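# Seat gear and two bearing rings in their holders

## Task

Take the gear and both bearing rings off the white pads and set each one into its matching holder, without disturbing the other parts already seated in theirs, then open the grippers and release everything.

## Robot and tools

Robot: two six-joint arms, left_arm and right_arm, each ending in a parallel two-finger gripper. Bases in the scene frame: left_arm at (+0.038, +0.325, 0) m with quat_wxyz (+0.998, 0, 0, +0.057); right_arm at (+0.035, -0.265, 0) m with quat_wxyz (+0.997, 0, 0, -0.075). The scene frame origin sits on the tabletop midway between the arms; +x points out over the table, +z up, and left_arm is on the +y side. The names left and right do not refer to image sides.

Joint order (used in every command row and every per-joint list in results): shoulder (joint2), elbow (joint3), waist (joint1), wrist pitch (joint4), wrist yaw (joint5), wrist roll (joint6). Stated ranges in radians: shoulder 0.000 to 3.142, elbow 0.000 to 3.142, waist -2.618 to 3.054, wrist pitch -1.571 to 1.571, wrist yaw -1.571 to 1.571, wrist roll -2.094 to 2.094. True ends may differ by up to 0.036 rad. A target more than 0.036 past a stated end, and beyond the joint's current angle, gets the call refused; a target past the real end is clipped there and the result reports "joint sent to its limit" (absence of that line proves nothing).

A row is one flat list of 14 numbers covering both arms: left_arm's six absolute joint angles (rad) then its opening, then the same seven for right_arm. Opening runs from -1 (closed) to +1 (fully open, about 0.094 m between pads). Optionally append 12 stiffness scales in 0..1 (left six, then right six, in joint order); each multiplies that joint's position gain and persists until changed.

Tools:
- execute_actions(actions): a list of up to 15 actions; each action is a table of up to 15 rows, one row per 1/30 s step; a short table repeats its last row to fill 15 steps. Rows are absolute joint targets, not offsets. An empty list just returns state and images.
- move(target, speed, blocking): target is one 14-number row of absolute angles. All joints travel proportionally so they finish together, giving curved gripper paths; duration is clamped to 0.5–10 s. speed (rad/s, 0.01 to 2, default 0.5) caps the joint with the longest travel. Finger openings are applied at the start. Paths ignore obstacles and the other arm. The result adds a "move:" line: the ending (done, off_target, moving, held, fault), limits=held or limits=none, and each arm's joint farthest from target. With blocking=false you get a reply after 0.5 s while motion continues; poll with wait(0), and send nothing else until it ends, or call stop.
- wait(seconds): 0 to 10 s, the arms hold their last command; returns early if a running move ends.
- stop(): brakes a running move (needs room, more when fast); fingers continue.
- zoom_image(camera, region): region [x0, y0, x1, y1] in pixels of that camera's last image, at most 504x504. Cameras: cam_head_left, cam_head_right, cam_high, cam_low, cam_left_wrist, cam_right_wrist, all 504x504.
- read_manual(section): licence texts only.
- finished_scene(scene): ends the current scene, given its number; irreversible; reports success.

Motion limits: each step the joint target is kept within a lead of the measured angle (waist 0.202, shoulder 0.258, elbow 0.238, wrist pitch 0.573, wrist yaw and roll 0.522 rad), and if targets would move the gripper over 70 mm from where it is, they are scaled back. Far goals therefore need several actions; an unfinished motion may stall, so resend the remainder. To keep a joint still, resend its "Joint targets" value.

Results: a state line per arm gives end_effector_position (m) and end_effector_quat_wxyz in the scene frame; the point is between the finger pads, about 1 cm behind the tips, and can be off, more at long reach. The gripper's fingers point along its +z and close along its y. Joint positions/velocities list each arm's joints then pad gap (m). Joint targets shows what joints are currently driven toward. grip_measured shows opening on the command scale (each gripper may be biased by ~1 mm). Step readings list joint angles at some steps; HELD marks steps where an arm's row was held back. "joint command not followed" means a clearance check altered targets. Joint torques include offsets and noise. MOTOR HOT warns at 75 °C; at 90 °C the arm stops for 10 s; at 100 °C it goes limp and drops. FAULT lines report stops.

Gripping: to hold a part, command an opening below grip_measured, about 0.03 lower for a firm hold. Pad force tops out near 50–62 N, lower on thin parts. Parts may be tugged briefly while held; loose objects may be nudged.

Avoid: dropping parts or pushing anything off the table, fast impacts (faster moves and deeper targets press harder), arms colliding or pressing each other, and long heavy holds that heat motors. The simulation runs while you compose replies, holding the last command. Release the grippers before finishing, and make sure all three parts stay seated.

Each tool is called as name(argument=value, ...), one argument or row to a line, values as JSON.

## Session

execute_actions(
  actions=[],
)

Scene clock: 0.00 s.
left_arm: end_effector_position=(+0.6090, +0.5409, +0.1921) grip_measured=+1.000 end_effector_quat_wxyz=(+0.660, -0.403, +0.616, +0.152) | right_arm: end_effector_position=(+0.1332, -0.5344, +0.1890) grip_measured=+1.000 end_effector_quat_wxyz=(+0.150, +0.457, +0.632, -0.608)
Joint names: [shoulder, elbow, waist, wrist pitch, wrist yaw, wrist roll]
Joint positions: left_arm=[ 2.16   1.406  0.075  0.652 -0.614 -0.412  0.094] | right_arm=[ 1.138  0.578 -0.44  -0.264  1.273  0.098  0.094]
Joint velocities: left_arm=[-0.002  0.002 -0.012 -0.11  -0.066  0.037  0.   ] | right_arm=[-0.007 -0.032 -0.002 -0.022 -0.037 -0.037  0.   ]
Joint torques (N m, as the arm reports them, + toward a larger angle): no reading
Joint targets: left_arm=[2.146 1.416 0.075 0.654 -0.616 -0.408] | right_arm=[1.130 0.591 -0.440 -0.259 1.286 0.102]
Joint stiffness scale: left_arm=[1. 1. 1. 1. 1. 1.] | right_arm=[1. 1. 1. 1. 1. 1.]

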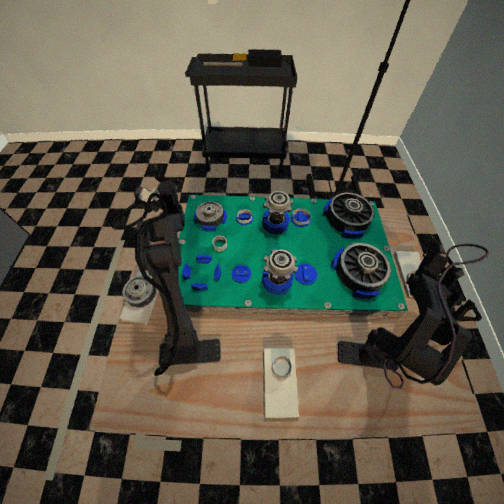

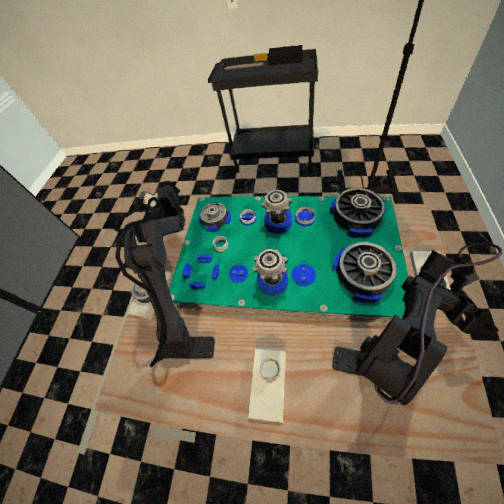

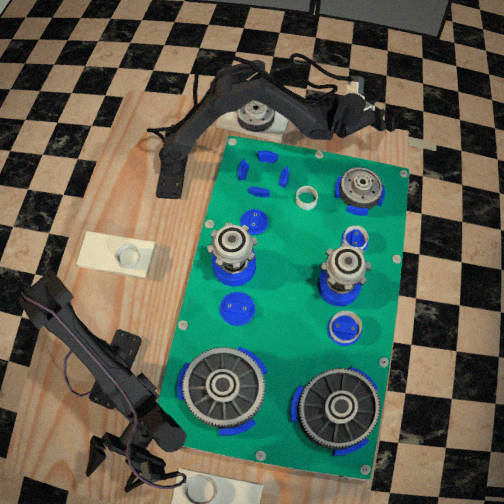

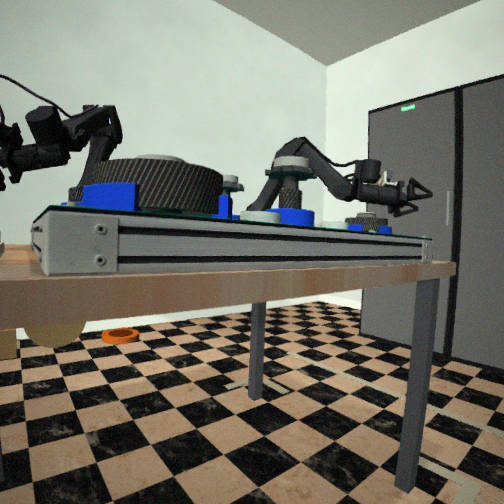

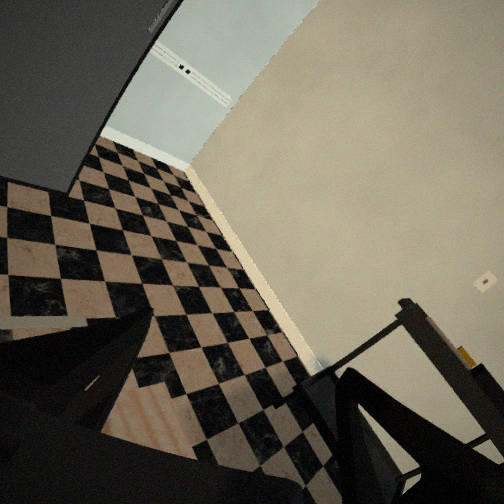

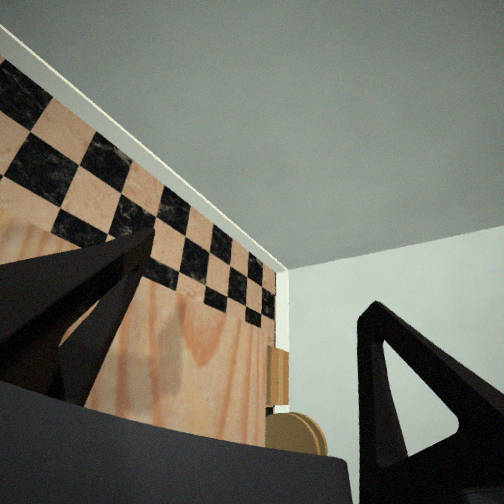

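zoom_image(
  camera="cam_high",
  region=[180, 80, 420, 360],
)

zoom_image(
  camera="cam_head_left",
  region=[100, 180, 340, 430],
)

zoom_image(
  camera="cam_high",
  region=[40, 200, 300, 504],
)

Region (180, 80, 420, 360) of cam_high's 504x504 image, scaled by 1.800, with more detail than that image has; it fills the left 432 columns of this view, and the rest is white.

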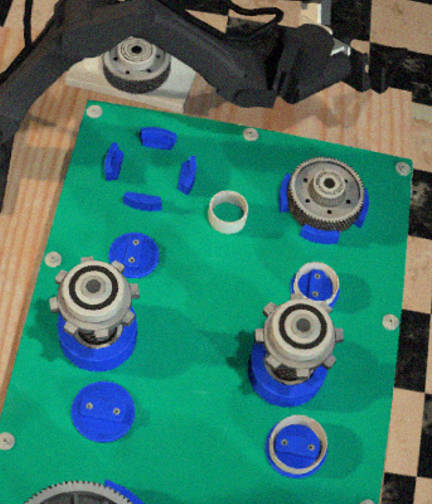

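Region (100, 180, 340, 430) of cam_head_left's 504x504 image, scaled by 2.016, with more detail than that image has; it fills the left 484 columns of this view, and the rest is white.

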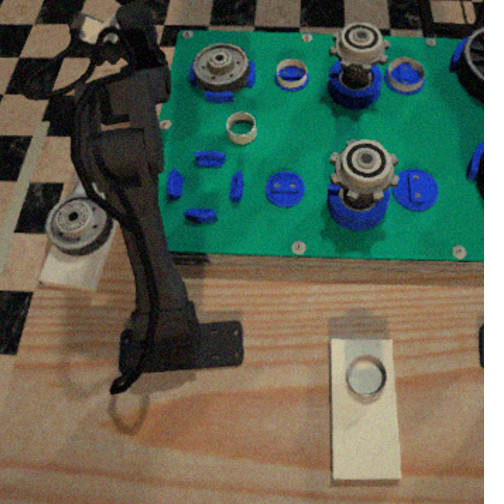

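Region (40, 200, 300, 504) of cam_high's 504x504 image, scaled by 1.658, with more detail than that image has; it fills the left 431 columns of this view, and the rest is white.

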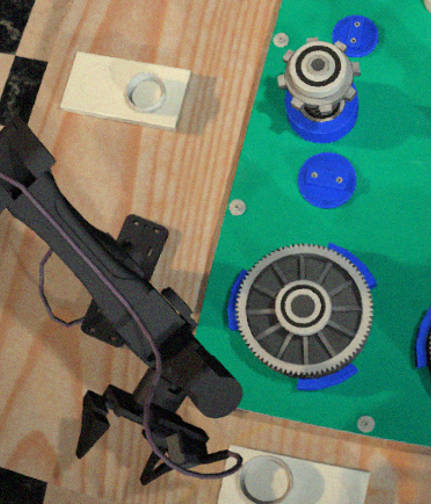

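move(
  target=[1.299,1.160,0.56,-1.432,0,0,1, 1.489,1.315,-0.5,-1.397,0,0,1],
  speed=1.0,
)

Scene clock: 7.57 s.
left_arm: end_effector_position=(+0.1992, +0.4547, +0.1497) grip_measured=+1.000 end_effector_quat_wxyz=(+0.001, -0.330, +0.944, +0.004) | right_arm: end_effector_position=(+0.2317, -0.4129, +0.1443) grip_measured=+1.000 end_effector_quat_wxyz=(-0.006, +0.318, +0.948, -0.005)
Joint names: [shoulder, elbow, waist, wrist pitch, wrist yaw, wrist roll]
Joint positions: left_arm=[ 1.32   1.174  0.551 -1.42  -0.007 -0.008  0.094] | right_arm=[ 1.482  1.286 -0.491 -1.382  0.013  0.006  0.094]
Joint velocities: left_arm=[-0.022  0.007 -0.002 -0.007 -0.051 -0.051  0.   ] | right_arm=[ 0.002  0.012  0.002 -0.037  0.022  0.066  0.   ]
Joint torques (N m, as the arm reports them, + toward a larger angle): left_arm=[-4.94  5.22  0.82  0.21  0.02  0.03] | right_arm=[-4.38  6.98 -0.81 -0.05 -0.14 -0.09]
Joint targets: left_arm=[1.299 1.160 0.560 -1.432 0.000 0.000] | right_arm=[1.489 1.315 -0.500 -1.397 0.000 0.000]
Joint stiffness scale: left_arm=[1. 1. 1. 1. 1. 1.] | right_arm=[1. 1. 1. 1. 1. 1.]
move: off_target (left_arm, right_arm); limits=none; left_arm: farthest joint: the shoulder, 0.021 radians from its target (0.861 radians at the start); right_arm: farthest joint: the elbow, 0.029 radians from its target (0.737 radians at the start)

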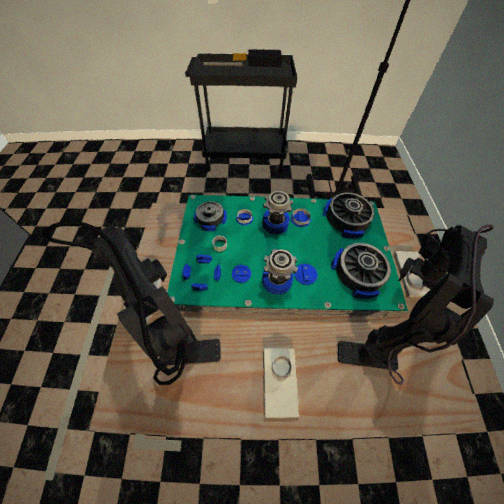

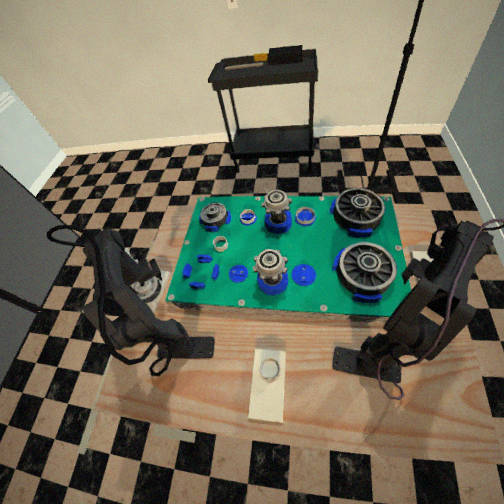

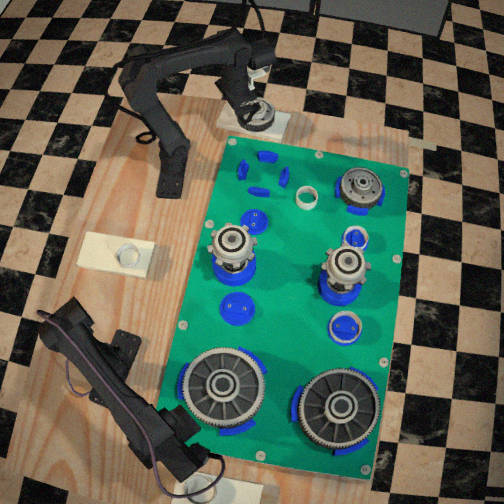

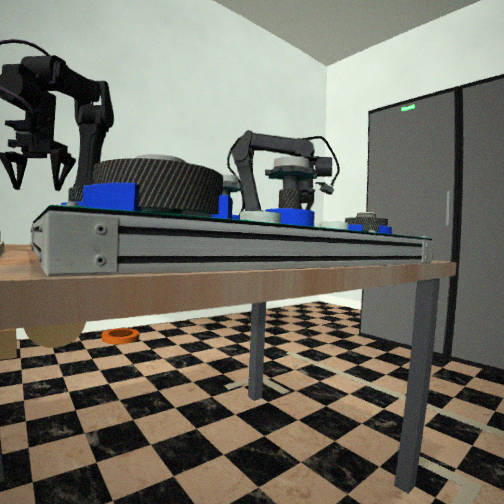

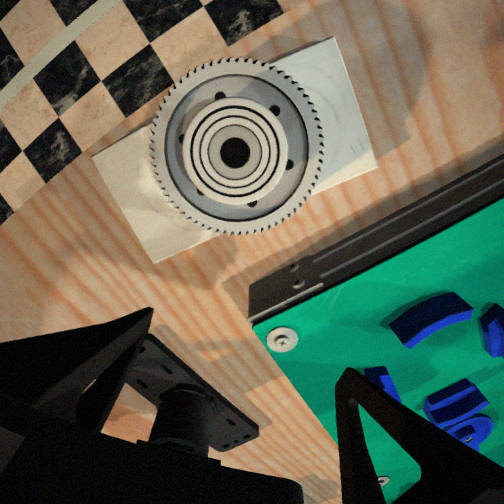

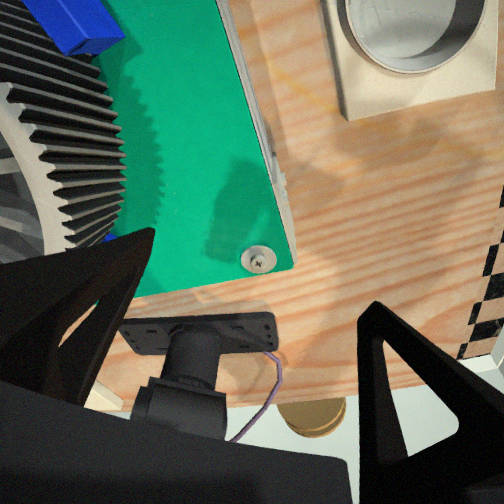

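zoom_image(
  camera="cam_left_wrist",
  region=[80, 20, 400, 280],
)

zoom_image(
  camera="cam_high",
  region=[180, 30, 340, 210],
)

Region (80, 20, 400, 280) of cam_left_wrist's 504x504 image, scaled by 1.575, with more detail than that image has; it fills the top 410 rows of this view, and the rest is white.

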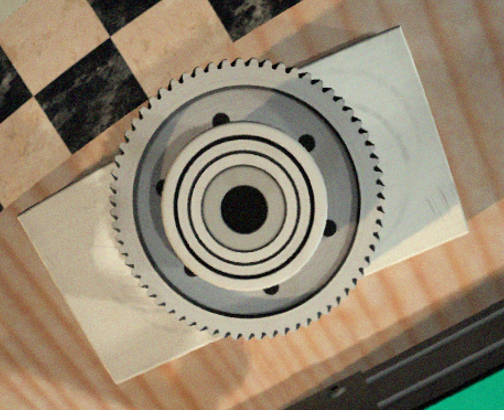

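Region (180, 30, 340, 210) of cam_high's 504x504 image, scaled by 2.800, with more detail than that image has.

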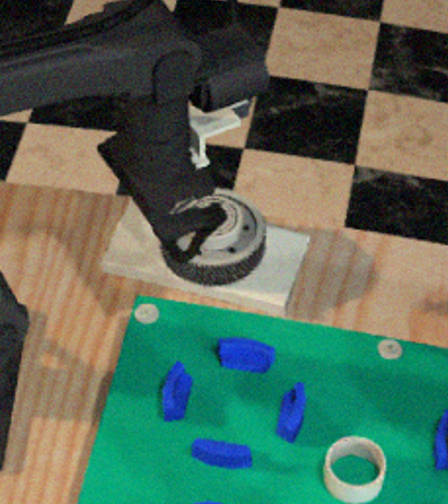

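move(
  target=[1.566,1.309,0.71,-1.314,0,0,1, 1.753,1.513,-0.67,-1.331,0,0,1],
  speed=0.6,
)

Scene clock: 12.13 s.
left_arm: end_effector_position=(+0.2125, +0.5145, +0.1213) grip_measured=+1.000 end_effector_quat_wxyz=(-0.025, -0.401, +0.916, -0.008) | right_arm: end_effector_position=(+0.2456, -0.4904, +0.1214) grip_measured=+1.000 end_effector_quat_wxyz=(-0.023, +0.399, +0.916, +0.004)
Joint names: [shoulder, elbow, waist, wrist pitch, wrist yaw, wrist roll]
Joint positions: left_arm=[ 1.565  1.272  0.704 -1.33  -0.005 -0.007  0.094] | right_arm=[ 1.756  1.481 -0.667 -1.343  0.011  0.005  0.094]
Joint velocities: left_arm=[-0.017 -0.022 -0.007  0.007 -0.066  0.022  0.   ] | right_arm=[-0.012  0.002  0.007 -0.051  0.037  0.037  0.   ]
Joint torques (N m, as the arm reports them, + toward a larger angle): left_arm=[-5.23  9.75  0.57  0.44  0.    0.06] | right_arm=[-7.73  7.16 -0.24  0.14 -0.12 -0.08]
Joint targets: left_arm=[1.566 1.309 0.710 -1.314 -0.000 0.000] | right_arm=[1.753 1.513 -0.670 -1.331 -0.000 -0.000]
Joint stiffness scale: left_arm=[1. 1. 1. 1. 1. 1.] | right_arm=[1. 1. 1. 1. 1. 1.]
move: off_target (left_arm, right_arm); limits=none; left_arm: farthest joint: the elbow, 0.037 radians from its target (0.135 radians at the start); right_arm: farthest joint: the elbow, 0.032 radians from its target (0.227 radians at the start)

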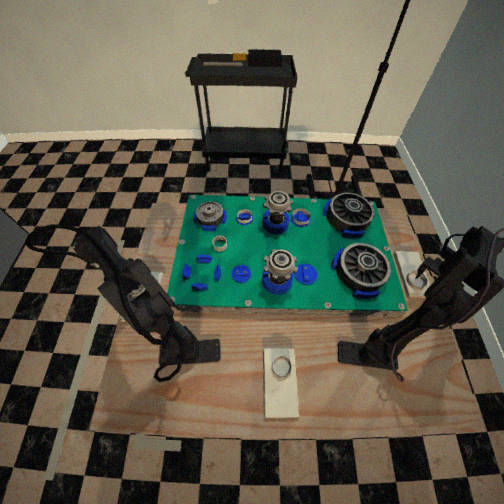

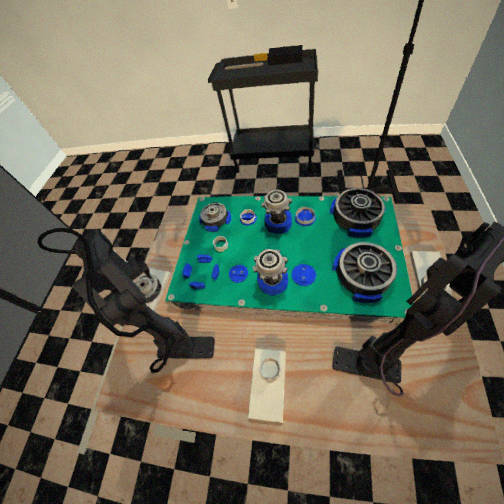

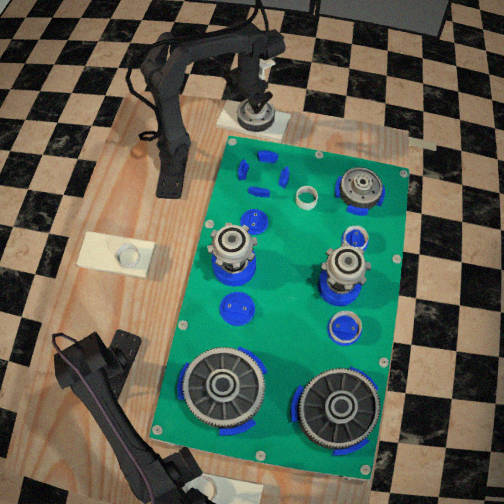

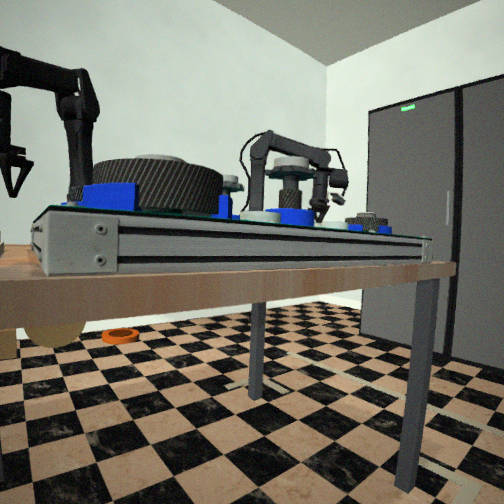

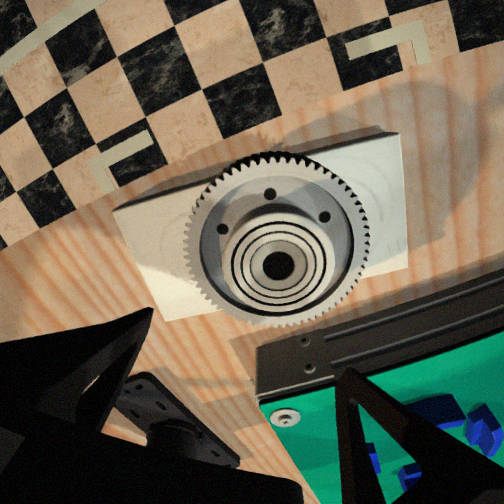

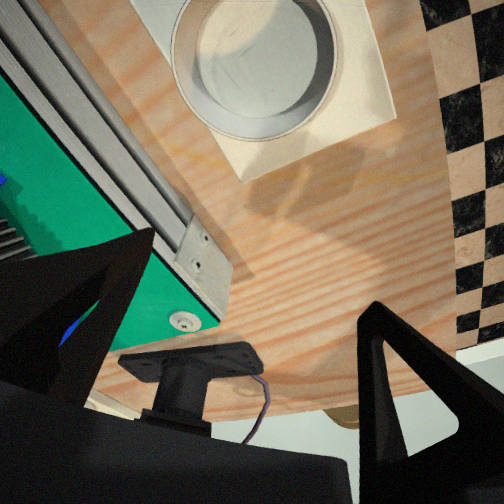

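move(
  target=[1.583,1.192,0.678,-1.179,0,0,1, 1.982,1.689,-0.578,-1.2315,0,0,1],
  speed=0.4,
)

Scene clock: 16.90 s.
left_arm: end_effector_position=(+0.2261, +0.5224, +0.1007) grip_measured=+1.000 end_effector_quat_wxyz=(-0.000, -0.394, +0.919, +0.003) | right_arm: end_effector_position=(+0.3136, -0.5168, +0.0899) grip_measured=+1.000 end_effector_quat_wxyz=(-0.005, +0.361, +0.933, -0.004)
Joint names: [shoulder, elbow, waist, wrist pitch, wrist yaw, wrist roll]
Joint positions: left_arm=[ 1.578  1.205  0.687 -1.196 -0.005 -0.007  0.094] | right_arm=[ 1.986  1.658 -0.583 -1.25   0.01   0.005  0.094]
Joint velocities: left_arm=[-0.017  0.012  0.007 -0.051 -0.037 -0.022  0.   ] | right_arm=[-0.007 -0.007 -0.002 -0.022 -0.007 -0.022  0.   ]
Joint torques (N m, as the arm reports them, + toward a larger angle): left_arm=[-5.11  5.3  -0.71  0.56  0.02  0.04] | right_arm=[-9.93  7.16  0.44  0.26 -0.14 -0.06]
Joint targets: left_arm=[1.583 1.192 0.678 -1.179 -0.000 -0.000] | right_arm=[1.982 1.689 -0.578 -1.232 0.000 -0.000]
Joint stiffness scale: left_arm=[1. 1. 1. 1. 1. 1.] | right_arm=[1. 1. 1. 1. 1. 1.]
move: off_target (right_arm); limits=none; left_arm: farthest joint: the wrist pitch, 0.017 radians from its target (0.151 radians at the start); right_arm: farthest joint: the elbow, 0.031 radians from its target (0.208 radians at the start)

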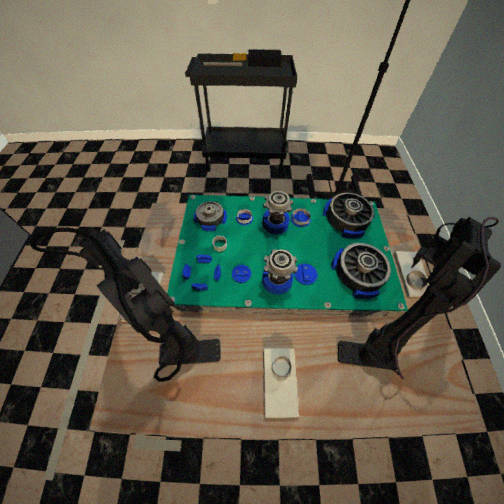

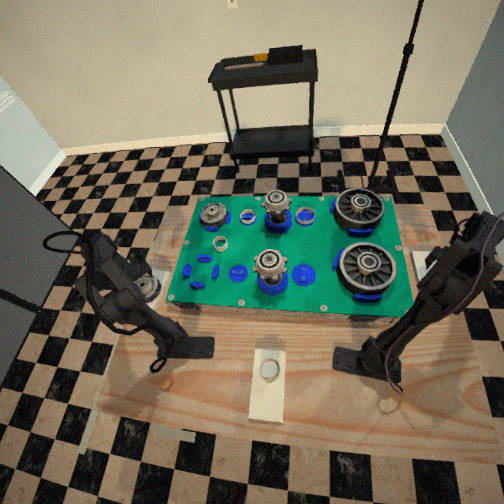

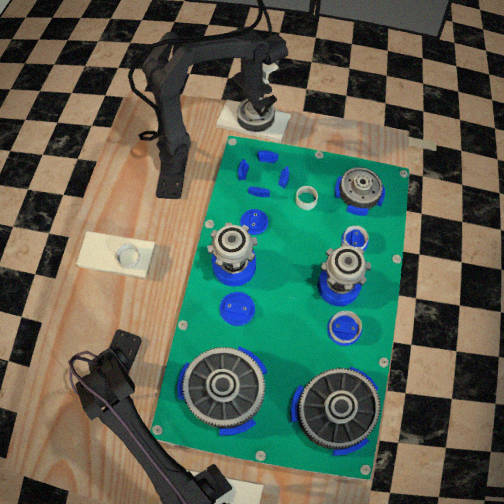

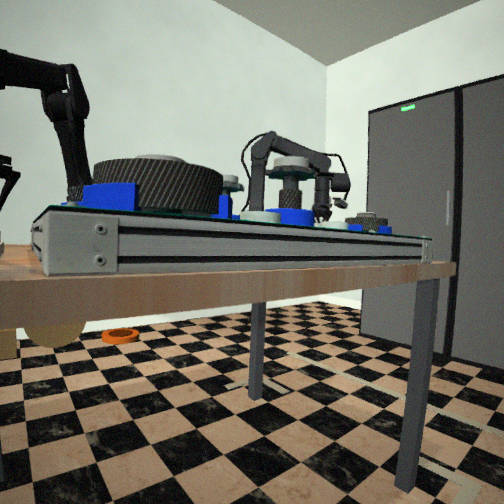

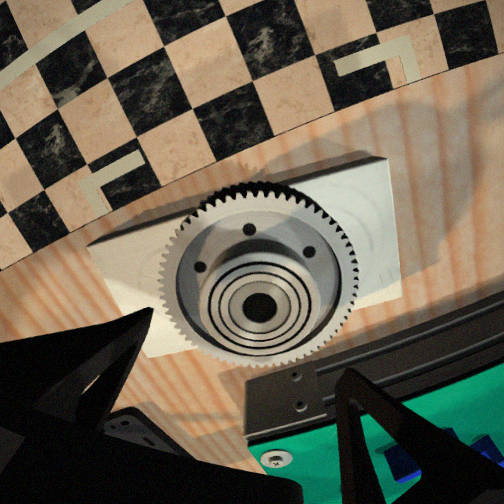

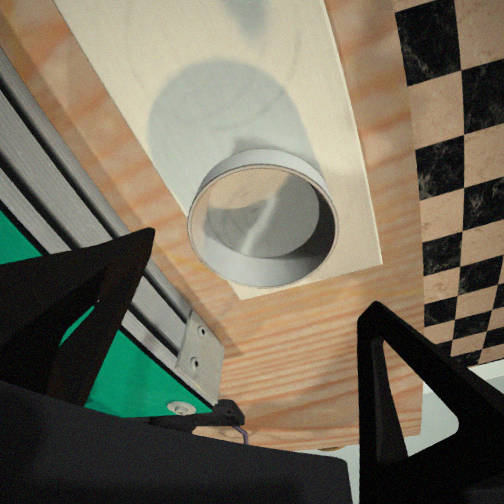

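move(
  target=[1.6225,1.058,0.678,-1.0075,0,0,1, 1.993,1.524,-0.578,-1.090,0,0,1],
  speed=0.2,
)

Scene clock: 19.67 s.
left_arm: end_effector_position=(+0.2252, +0.5212, +0.0672) grip_measured=+1.000 end_effector_quat_wxyz=(-0.005, -0.392, +0.920, +0.004) | right_arm: end_effector_position=(+0.3119, -0.5152, +0.0574) grip_measured=+1.000 end_effector_quat_wxyz=(+0.000, +0.361, +0.933, -0.006)
Joint names: [shoulder, elbow, waist, wrist pitch, wrist yaw, wrist roll]
Joint positions: left_arm=[ 1.606  1.098  0.683 -1.069 -0.011 -0.007  0.094] | right_arm=[ 1.986  1.528 -0.583 -1.109  0.01   0.005  0.094]
Joint velocities: left_arm=[ 0.007 -0.007  0.017  0.007  0.022  0.007  0.   ] | right_arm=[ 0.007 -0.017 -0.007 -0.037  0.081  0.022  0.   ]
Joint torques (N m, as the arm reports them, + toward a larger angle): left_arm=[-4.27  2.82 -0.37  1.11  0.06  0.05] | right_arm=[-8.86  4.68  0.46  0.3  -0.14 -0.08]
Joint targets: left_arm=[1.623 1.058 0.678 -1.008 0.000 -0.000] | right_arm=[1.993 1.524 -0.578 -1.090 -0.000 0.000]
Joint stiffness scale: left_arm=[1. 1. 1. 1. 1. 1.] | right_arm=[1. 1. 1. 1. 1. 1.]
move: off_target (left_arm); limits=none; left_arm: farthest joint: the wrist pitch, 0.062 radians from its target (0.188 radians at the start); right_arm: farthest joint: the wrist pitch, 0.019 radians from its target (0.160 radians at the start)

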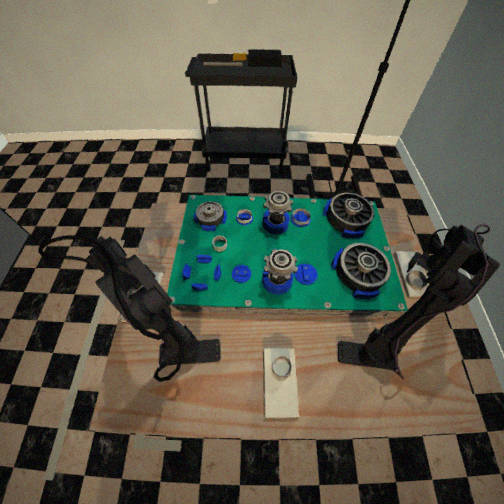

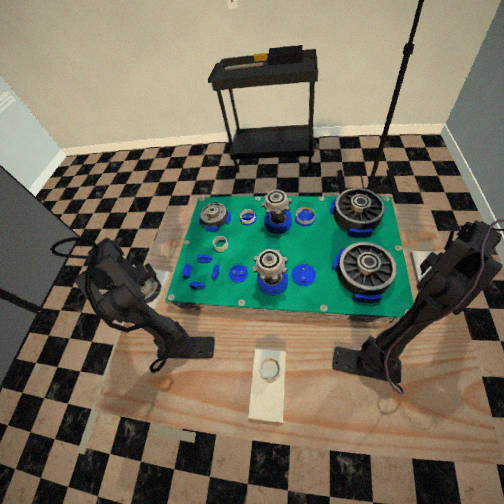

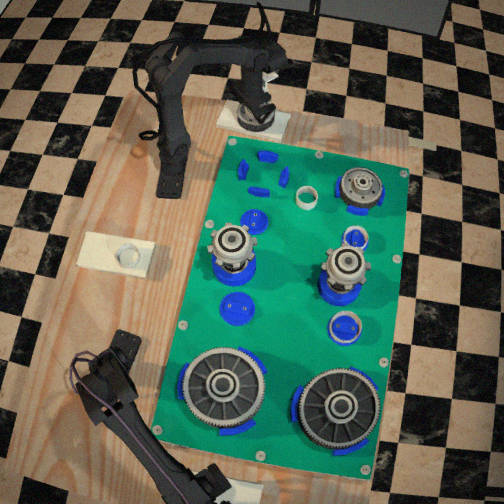

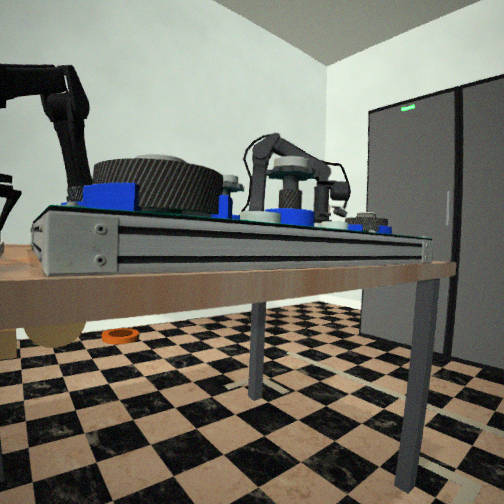

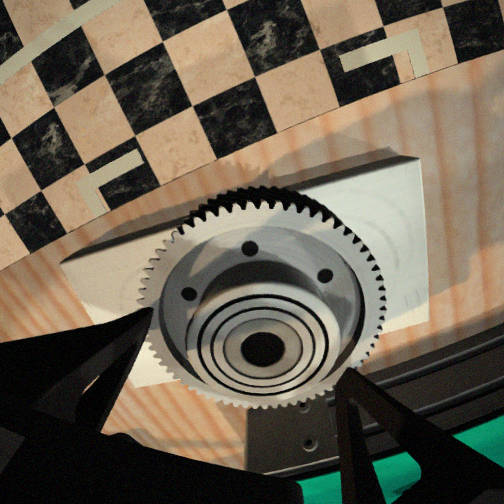

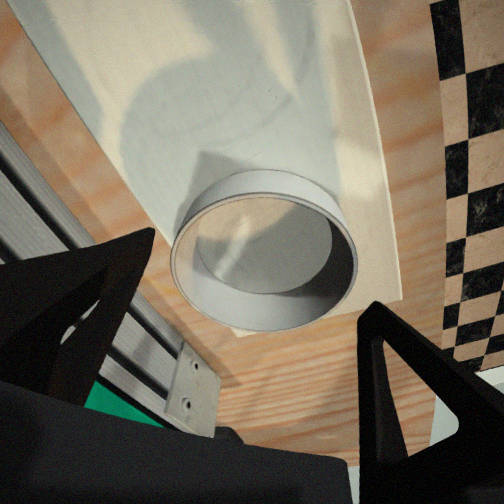

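execute_actions(
  actions=[
    [[1.61,1.12,0.678,-1.06,0,0,1, 1.985,1.51,-0.578,-1.08,0,0,1],[1.61,1.13,0.678,-1.07,0,0,1, 1.98,1.50,-0.578,-1.075,0,0,1],[1.61,1.14,0.678,-1.075,0,0,1, 1.975,1.495,-0.578,-1.07,0,0,1],[1.61,1.15,0.678,-1.08,0,0,1, 1.97,1.49,-0.578,-1.065,0,0,1]],
  ],
)

move(
  target=[1.632,1.172,0.678,-1.091,0,0,1, 1.950,1.449,-0.578,-1.036,0,0,1],
  speed=0.06,
)

Scene clock: 24.30 s.
left_arm: end_effector_position=(+0.2290, +0.5242, +0.0718) grip_measured=+1.000 end_effector_quat_wxyz=(+0.002, -0.392, +0.920, +0.005) | right_arm: end_effector_position=(+0.3080, -0.5118, +0.0486) grip_measured=+1.000 end_effector_quat_wxyz=(-0.005, +0.361, +0.933, -0.003)
Joint names: [shoulder, elbow, waist, wrist pitch, wrist yaw, wrist roll]
Joint positions: left_arm=[ 1.606  1.117  0.683 -1.073 -0.007 -0.007  0.094] | right_arm=[ 1.986  1.492 -0.583 -1.085  0.01   0.005  0.094]
Joint velocities: left_arm=[ 0.017 -0.017  0.012  0.095  0.007  0.037  0.   ] | right_arm=[ 0.007  0.017 -0.012 -0.022  0.051 -0.037  0.   ]
Joint torques (N m, as the arm reports them, + toward a larger angle): left_arm=[-5.26  9.36 -0.36  0.29  0.04  0.05] | right_arm=[-10.86   4.81   0.46   0.26  -0.12  -0.07]
Joint targets: left_arm=[1.610 1.150 0.678 -1.080 0.000 -0.000] | right_arm=[1.970 1.490 -0.578 -1.065 0.000 -0.000]
Joint stiffness scale: left_arm=[1. 1. 1. 1. 1. 1.] | right_arm=[1. 1. 1. 1. 1. 1.]
Step readings (joint positions):
0: left_arm=[1.606 1.098 0.683 -1.069 -0.011 -0.007] | right_arm=[1.986 1.528 -0.583 -1.108 0.010 0.005]
1: left_arm=[1.606 1.099 0.683 -1.070 -0.011 -0.007] | right_arm=[1.986 1.526 -0.583 -1.106 0.010 0.005]
2: left_arm=[1.606 1.100 0.683 -1.072 -0.011 -0.007] | right_arm=[1.986 1.522 -0.583 -1.102 0.010 0.005]
4: left_arm=[1.606 1.104 0.683 -1.073 -0.010 -0.007] | right_arm=[1.986 1.508 -0.583 -1.094 0.010 0.005]
8: left_arm=[1.606 1.115 0.683 -1.073 -0.008 -0.007] | right_arm=[1.986 1.492 -0.583 -1.091 0.010 0.005]
15: Joint positions above

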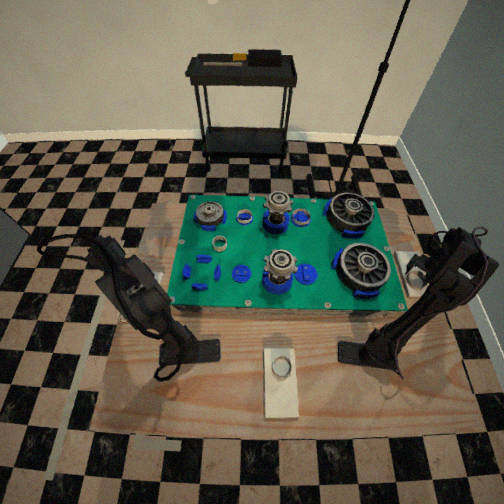

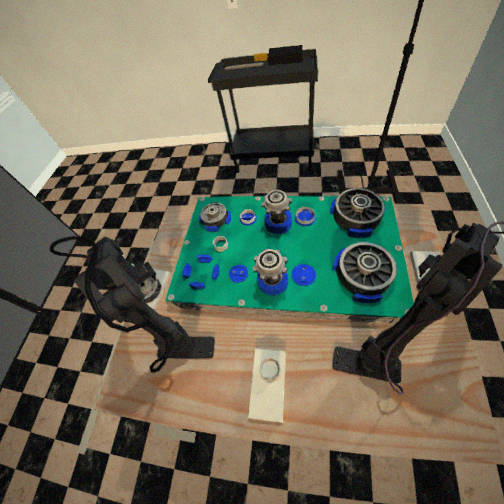

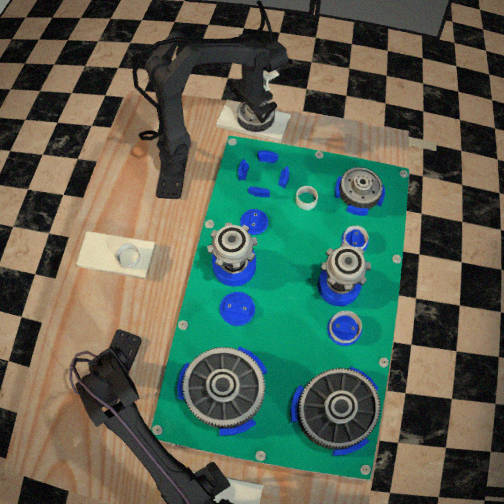

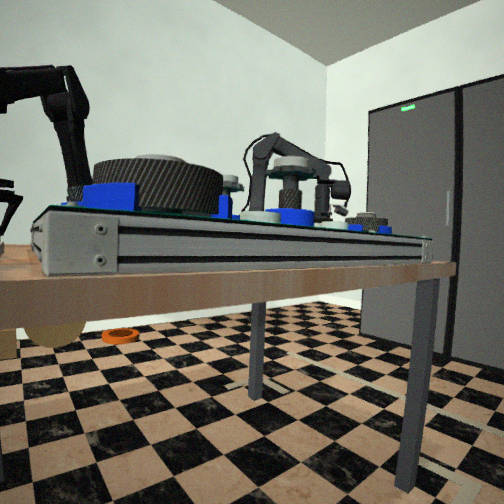

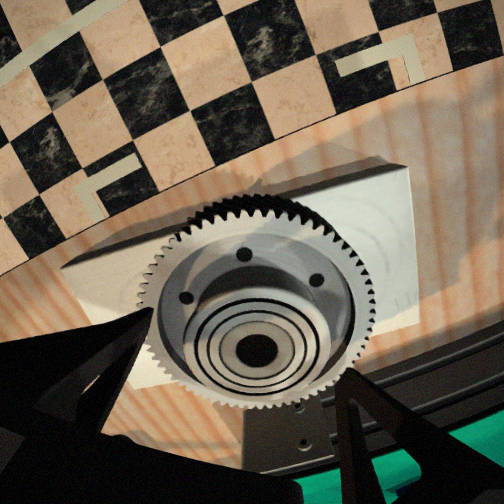

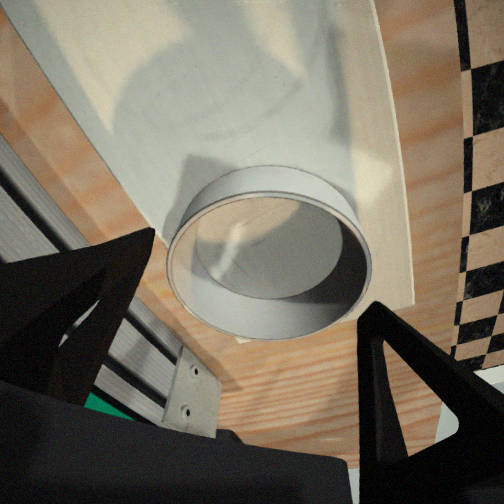

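Scene clock: 25.67 s.
left_arm: end_effector_position=(+0.2321, +0.5272, +0.0726) grip_measured=+1.000 end_effector_quat_wxyz=(+0.002, -0.392, +0.920, +0.004) | right_arm: end_effector_position=(+0.3048, -0.5089, +0.0394) grip_measured=+1.000 end_effector_quat_wxyz=(-0.009, +0.361, +0.933, -0.002)
Joint names: [shoulder, elbow, waist, wrist pitch, wrist yaw, wrist roll]
Joint positions: left_arm=[ 1.623  1.138  0.683 -1.079 -0.006 -0.007  0.094] | right_arm=[ 1.986  1.454 -0.583 -1.054  0.01   0.005  0.094]
Joint velocities: left_arm=[-0.007 -0.022  0.007  0.022 -0.007 -0.007  0.   ] | right_arm=[-0.002 -0.007 -0.002  0.007  0.007  0.037  0.   ]
Joint torques (N m, as the arm reports them, + toward a larger angle): left_arm=[-5.04  9.43 -0.3   0.23  0.02  0.05] | right_arm=[-12.52   4.48   0.51   0.28  -0.12  -0.07]
Joint targets: left_arm=[1.632 1.172 0.678 -1.091 0.000 -0.000] | right_arm=[1.950 1.449 -0.578 -1.036 -0.000 0.000]
Joint stiffness scale: left_arm=[1. 1. 1. 1. 1. 1.] | right_arm=[1. 1. 1. 1. 1. 1.]
move: off_target (left_arm, right_arm); limits=none; left_arm: farthest joint: the elbow, 0.034 radians from its target (0.055 radians at the start); right_arm: farthest joint: the shoulder, 0.036 radians from its target (0.036 radians at the start)

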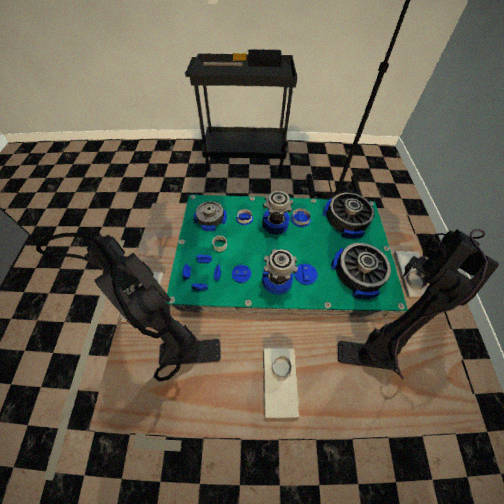

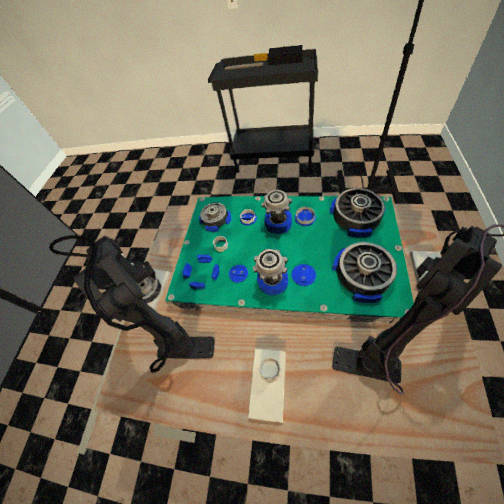

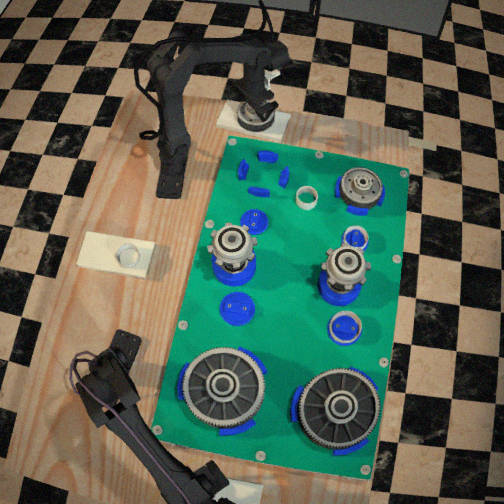

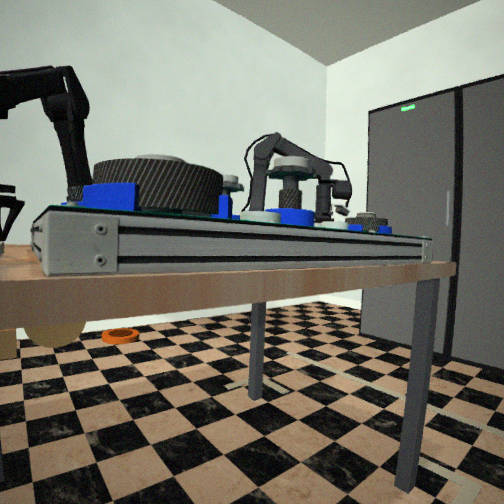

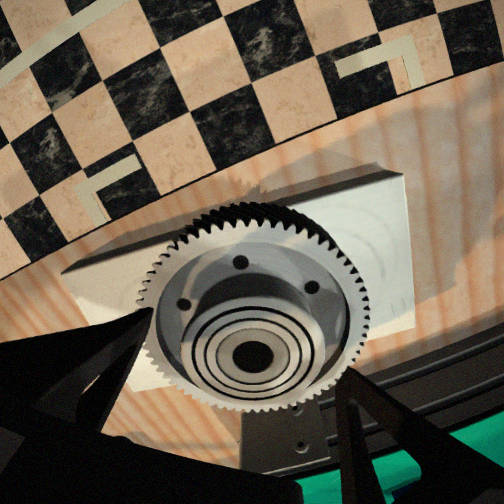

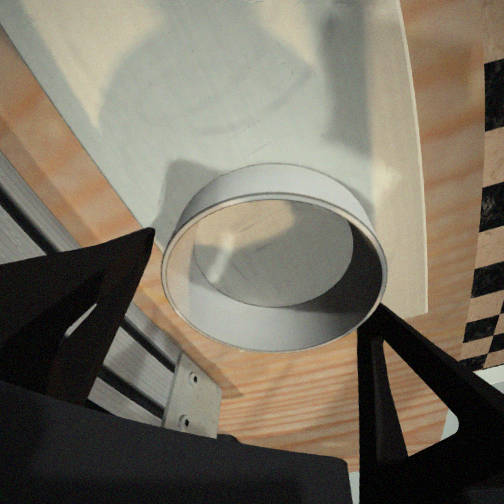

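execute_actions(
  actions=[
    [[1.632,1.172,0.678,-1.091,0,0,0.6, 1.96,1.449,-0.578,-1.036,0,0,0.75]],
    [[1.632,1.172,0.678,-1.091,0,0,0.3, 1.96,1.449,-0.578,-1.036,0,0,0.6]],
    [[1.632,1.172,0.678,-1.091,0,0,0.3, 1.96,1.449,-0.578,-1.036,0,0,0.6]],
  ],
)

Scene clock: 27.90 s.
left_arm: end_effector_position=(+0.2313, +0.5277, +0.0726) grip_measured=+0.302 end_effector_quat_wxyz=(+0.000, -0.392, +0.920, +0.006) | right_arm: end_effector_position=(+0.3051, -0.5088, +0.0394) grip_measured=+0.602 end_effector_quat_wxyz=(-0.008, +0.361, +0.933, -0.001)
Joint names: [shoulder, elbow, waist, wrist pitch, wrist yaw, wrist roll]
Joint positions: left_arm=[ 1.623  1.138  0.683 -1.08  -0.011 -0.007  0.061] | right_arm=[ 1.986  1.454 -0.583 -1.054  0.009  0.005  0.075]
Joint velocities: left_arm=[ 0.002 -0.012 -0.002 -0.066 -0.081  0.007 -0.   ] | right_arm=[-0.002 -0.012  0.002 -0.022  0.007  0.022 -0.   ]
Joint torques (N m, as the arm reports them, + toward a larger angle): left_arm=[-5.08  9.33 -0.32  0.22  0.06  0.04] | right_arm=[-11.68   4.5    0.48   0.25  -0.11  -0.08]
Joint targets: left_arm=[1.632 1.172 0.678 -1.091 -0.000 -0.000] | right_arm=[1.960 1.449 -0.578 -1.036 -0.000 -0.000]
Joint stiffness scale: left_arm=[1. 1. 1. 1. 1. 1.] | right_arm=[1. 1. 1. 1. 1. 1.]
Step readings (joint positions; steps 1 to 15: 1st action; 16 to 30: 2nd action; 31 to 45: 3rd action):
0: left_arm=[1.623 1.138 0.683 -1.080 -0.006 -0.007] | right_arm=[1.986 1.454 -0.583 -1.054 0.010 0.005]
1: left_arm=[1.623 1.138 0.683 -1.080 -0.006 -0.007] | right_arm=[1.986 1.454 -0.583 -1.054 0.010 0.005]
2: left_arm=[1.623 1.138 0.683 -1.080 -0.006 -0.007] | right_arm=[1.986 1.454 -0.583 -1.054 0.010 0.005]
4: left_arm=[1.623 1.138 0.683 -1.080 -0.006 -0.007] | right_arm=[1.986 1.454 -0.583 -1.054 0.010 0.005]
8: left_arm=[1.623 1.138 0.683 -1.080 -0.006 -0.007] | right_arm=[1.986 1.454 -0.583 -1.054 0.010 0.005]
15: left_arm=[1.623 1.138 0.683 -1.080 -0.006 -0.007] | right_arm=[1.986 1.454 -0.583 -1.054 0.010 0.005]
16: left_arm=[1.623 1.138 0.683 -1.080 -0.006 -0.007] | right_arm=[1.986 1.454 -0.583 -1.054 0.009 0.005]
17: left_arm=[1.623 1.138 0.683 -1.080 -0.006 -0.007] | right_arm=[1.986 1.454 -0.583 -1.054 0.009 0.005]
19: left_arm=[1.623 1.138 0.683 -1.080 -0.011 -0.007] | right_arm=[1.986 1.454 -0.583 -1.054 0.009 0.005]
23: left_arm=[1.623 1.138 0.683 -1.080 -0.011 -0.007] | right_arm=[1.986 1.454 -0.583 -1.054 0.009 0.005]
30: left_arm=[1.623 1.138 0.683 -1.080 -0.011 -0.007] | right_arm=[1.986 1.454 -0.583 -1.054 0.009 0.005]
31: left_arm=[1.623 1.138 0.683 -1.080 -0.011 -0.007] | right_arm=[1.986 1.454 -0.583 -1.054 0.009 0.005]
32: left_arm=[1.623 1.138 0.683 -1.080 -0.011 -0.007] | right_arm=[1.986 1.454 -0.583 -1.054 0.009 0.005]
34: left_arm=[1.623 1.138 0.683 -1.080 -0.011 -0.007] | right_arm=[1.986 1.454 -0.583 -1.054 0.009 0.005]
38: left_arm=[1.623 1.138 0.683 -1.080 -0.011 -0.007] | right_arm=[1.986 1.454 -0.583 -1.054 0.009 0.005]
45: Joint positions above

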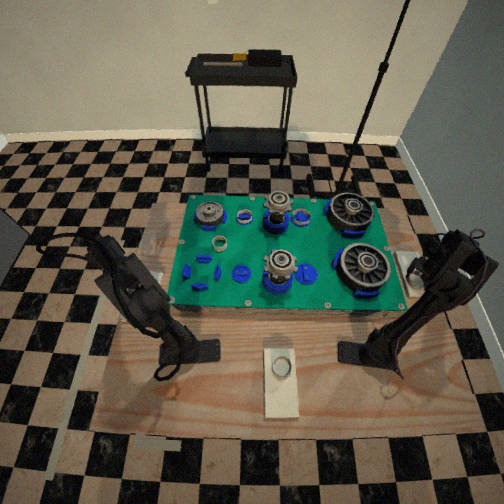

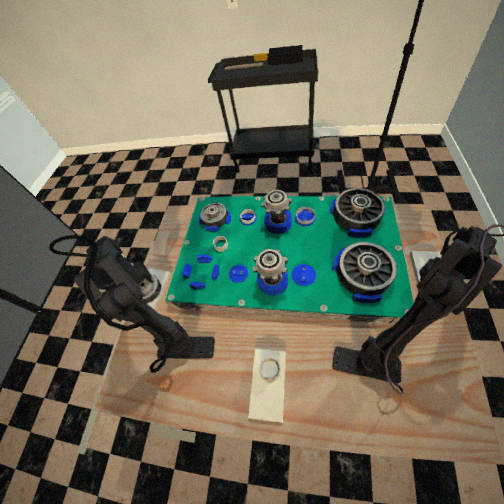

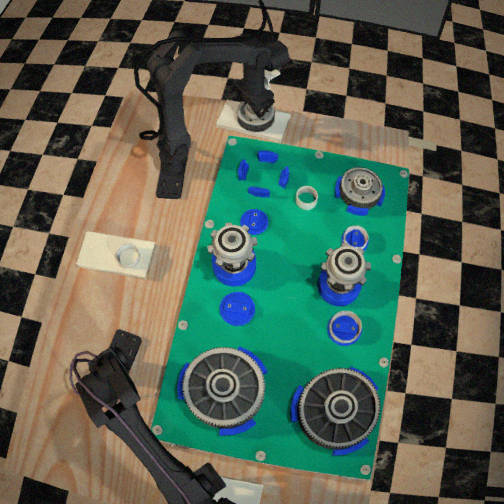

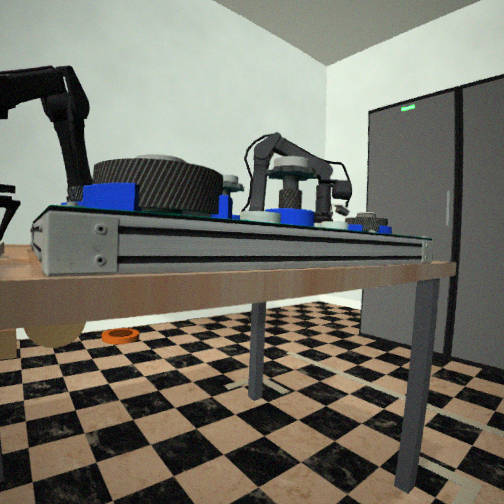

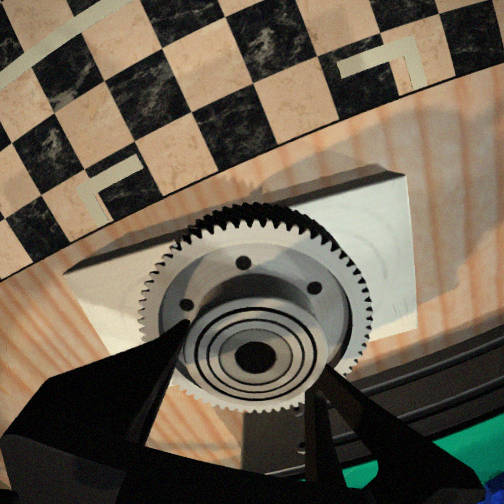

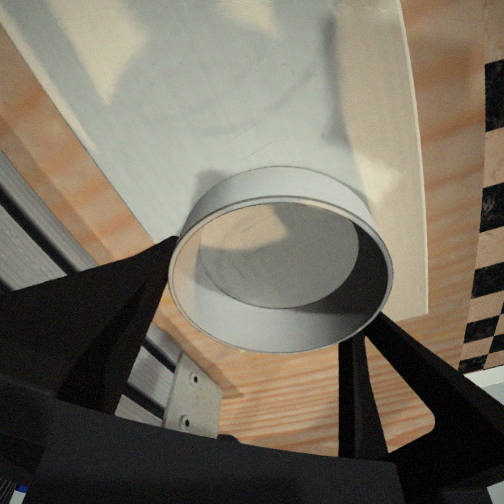

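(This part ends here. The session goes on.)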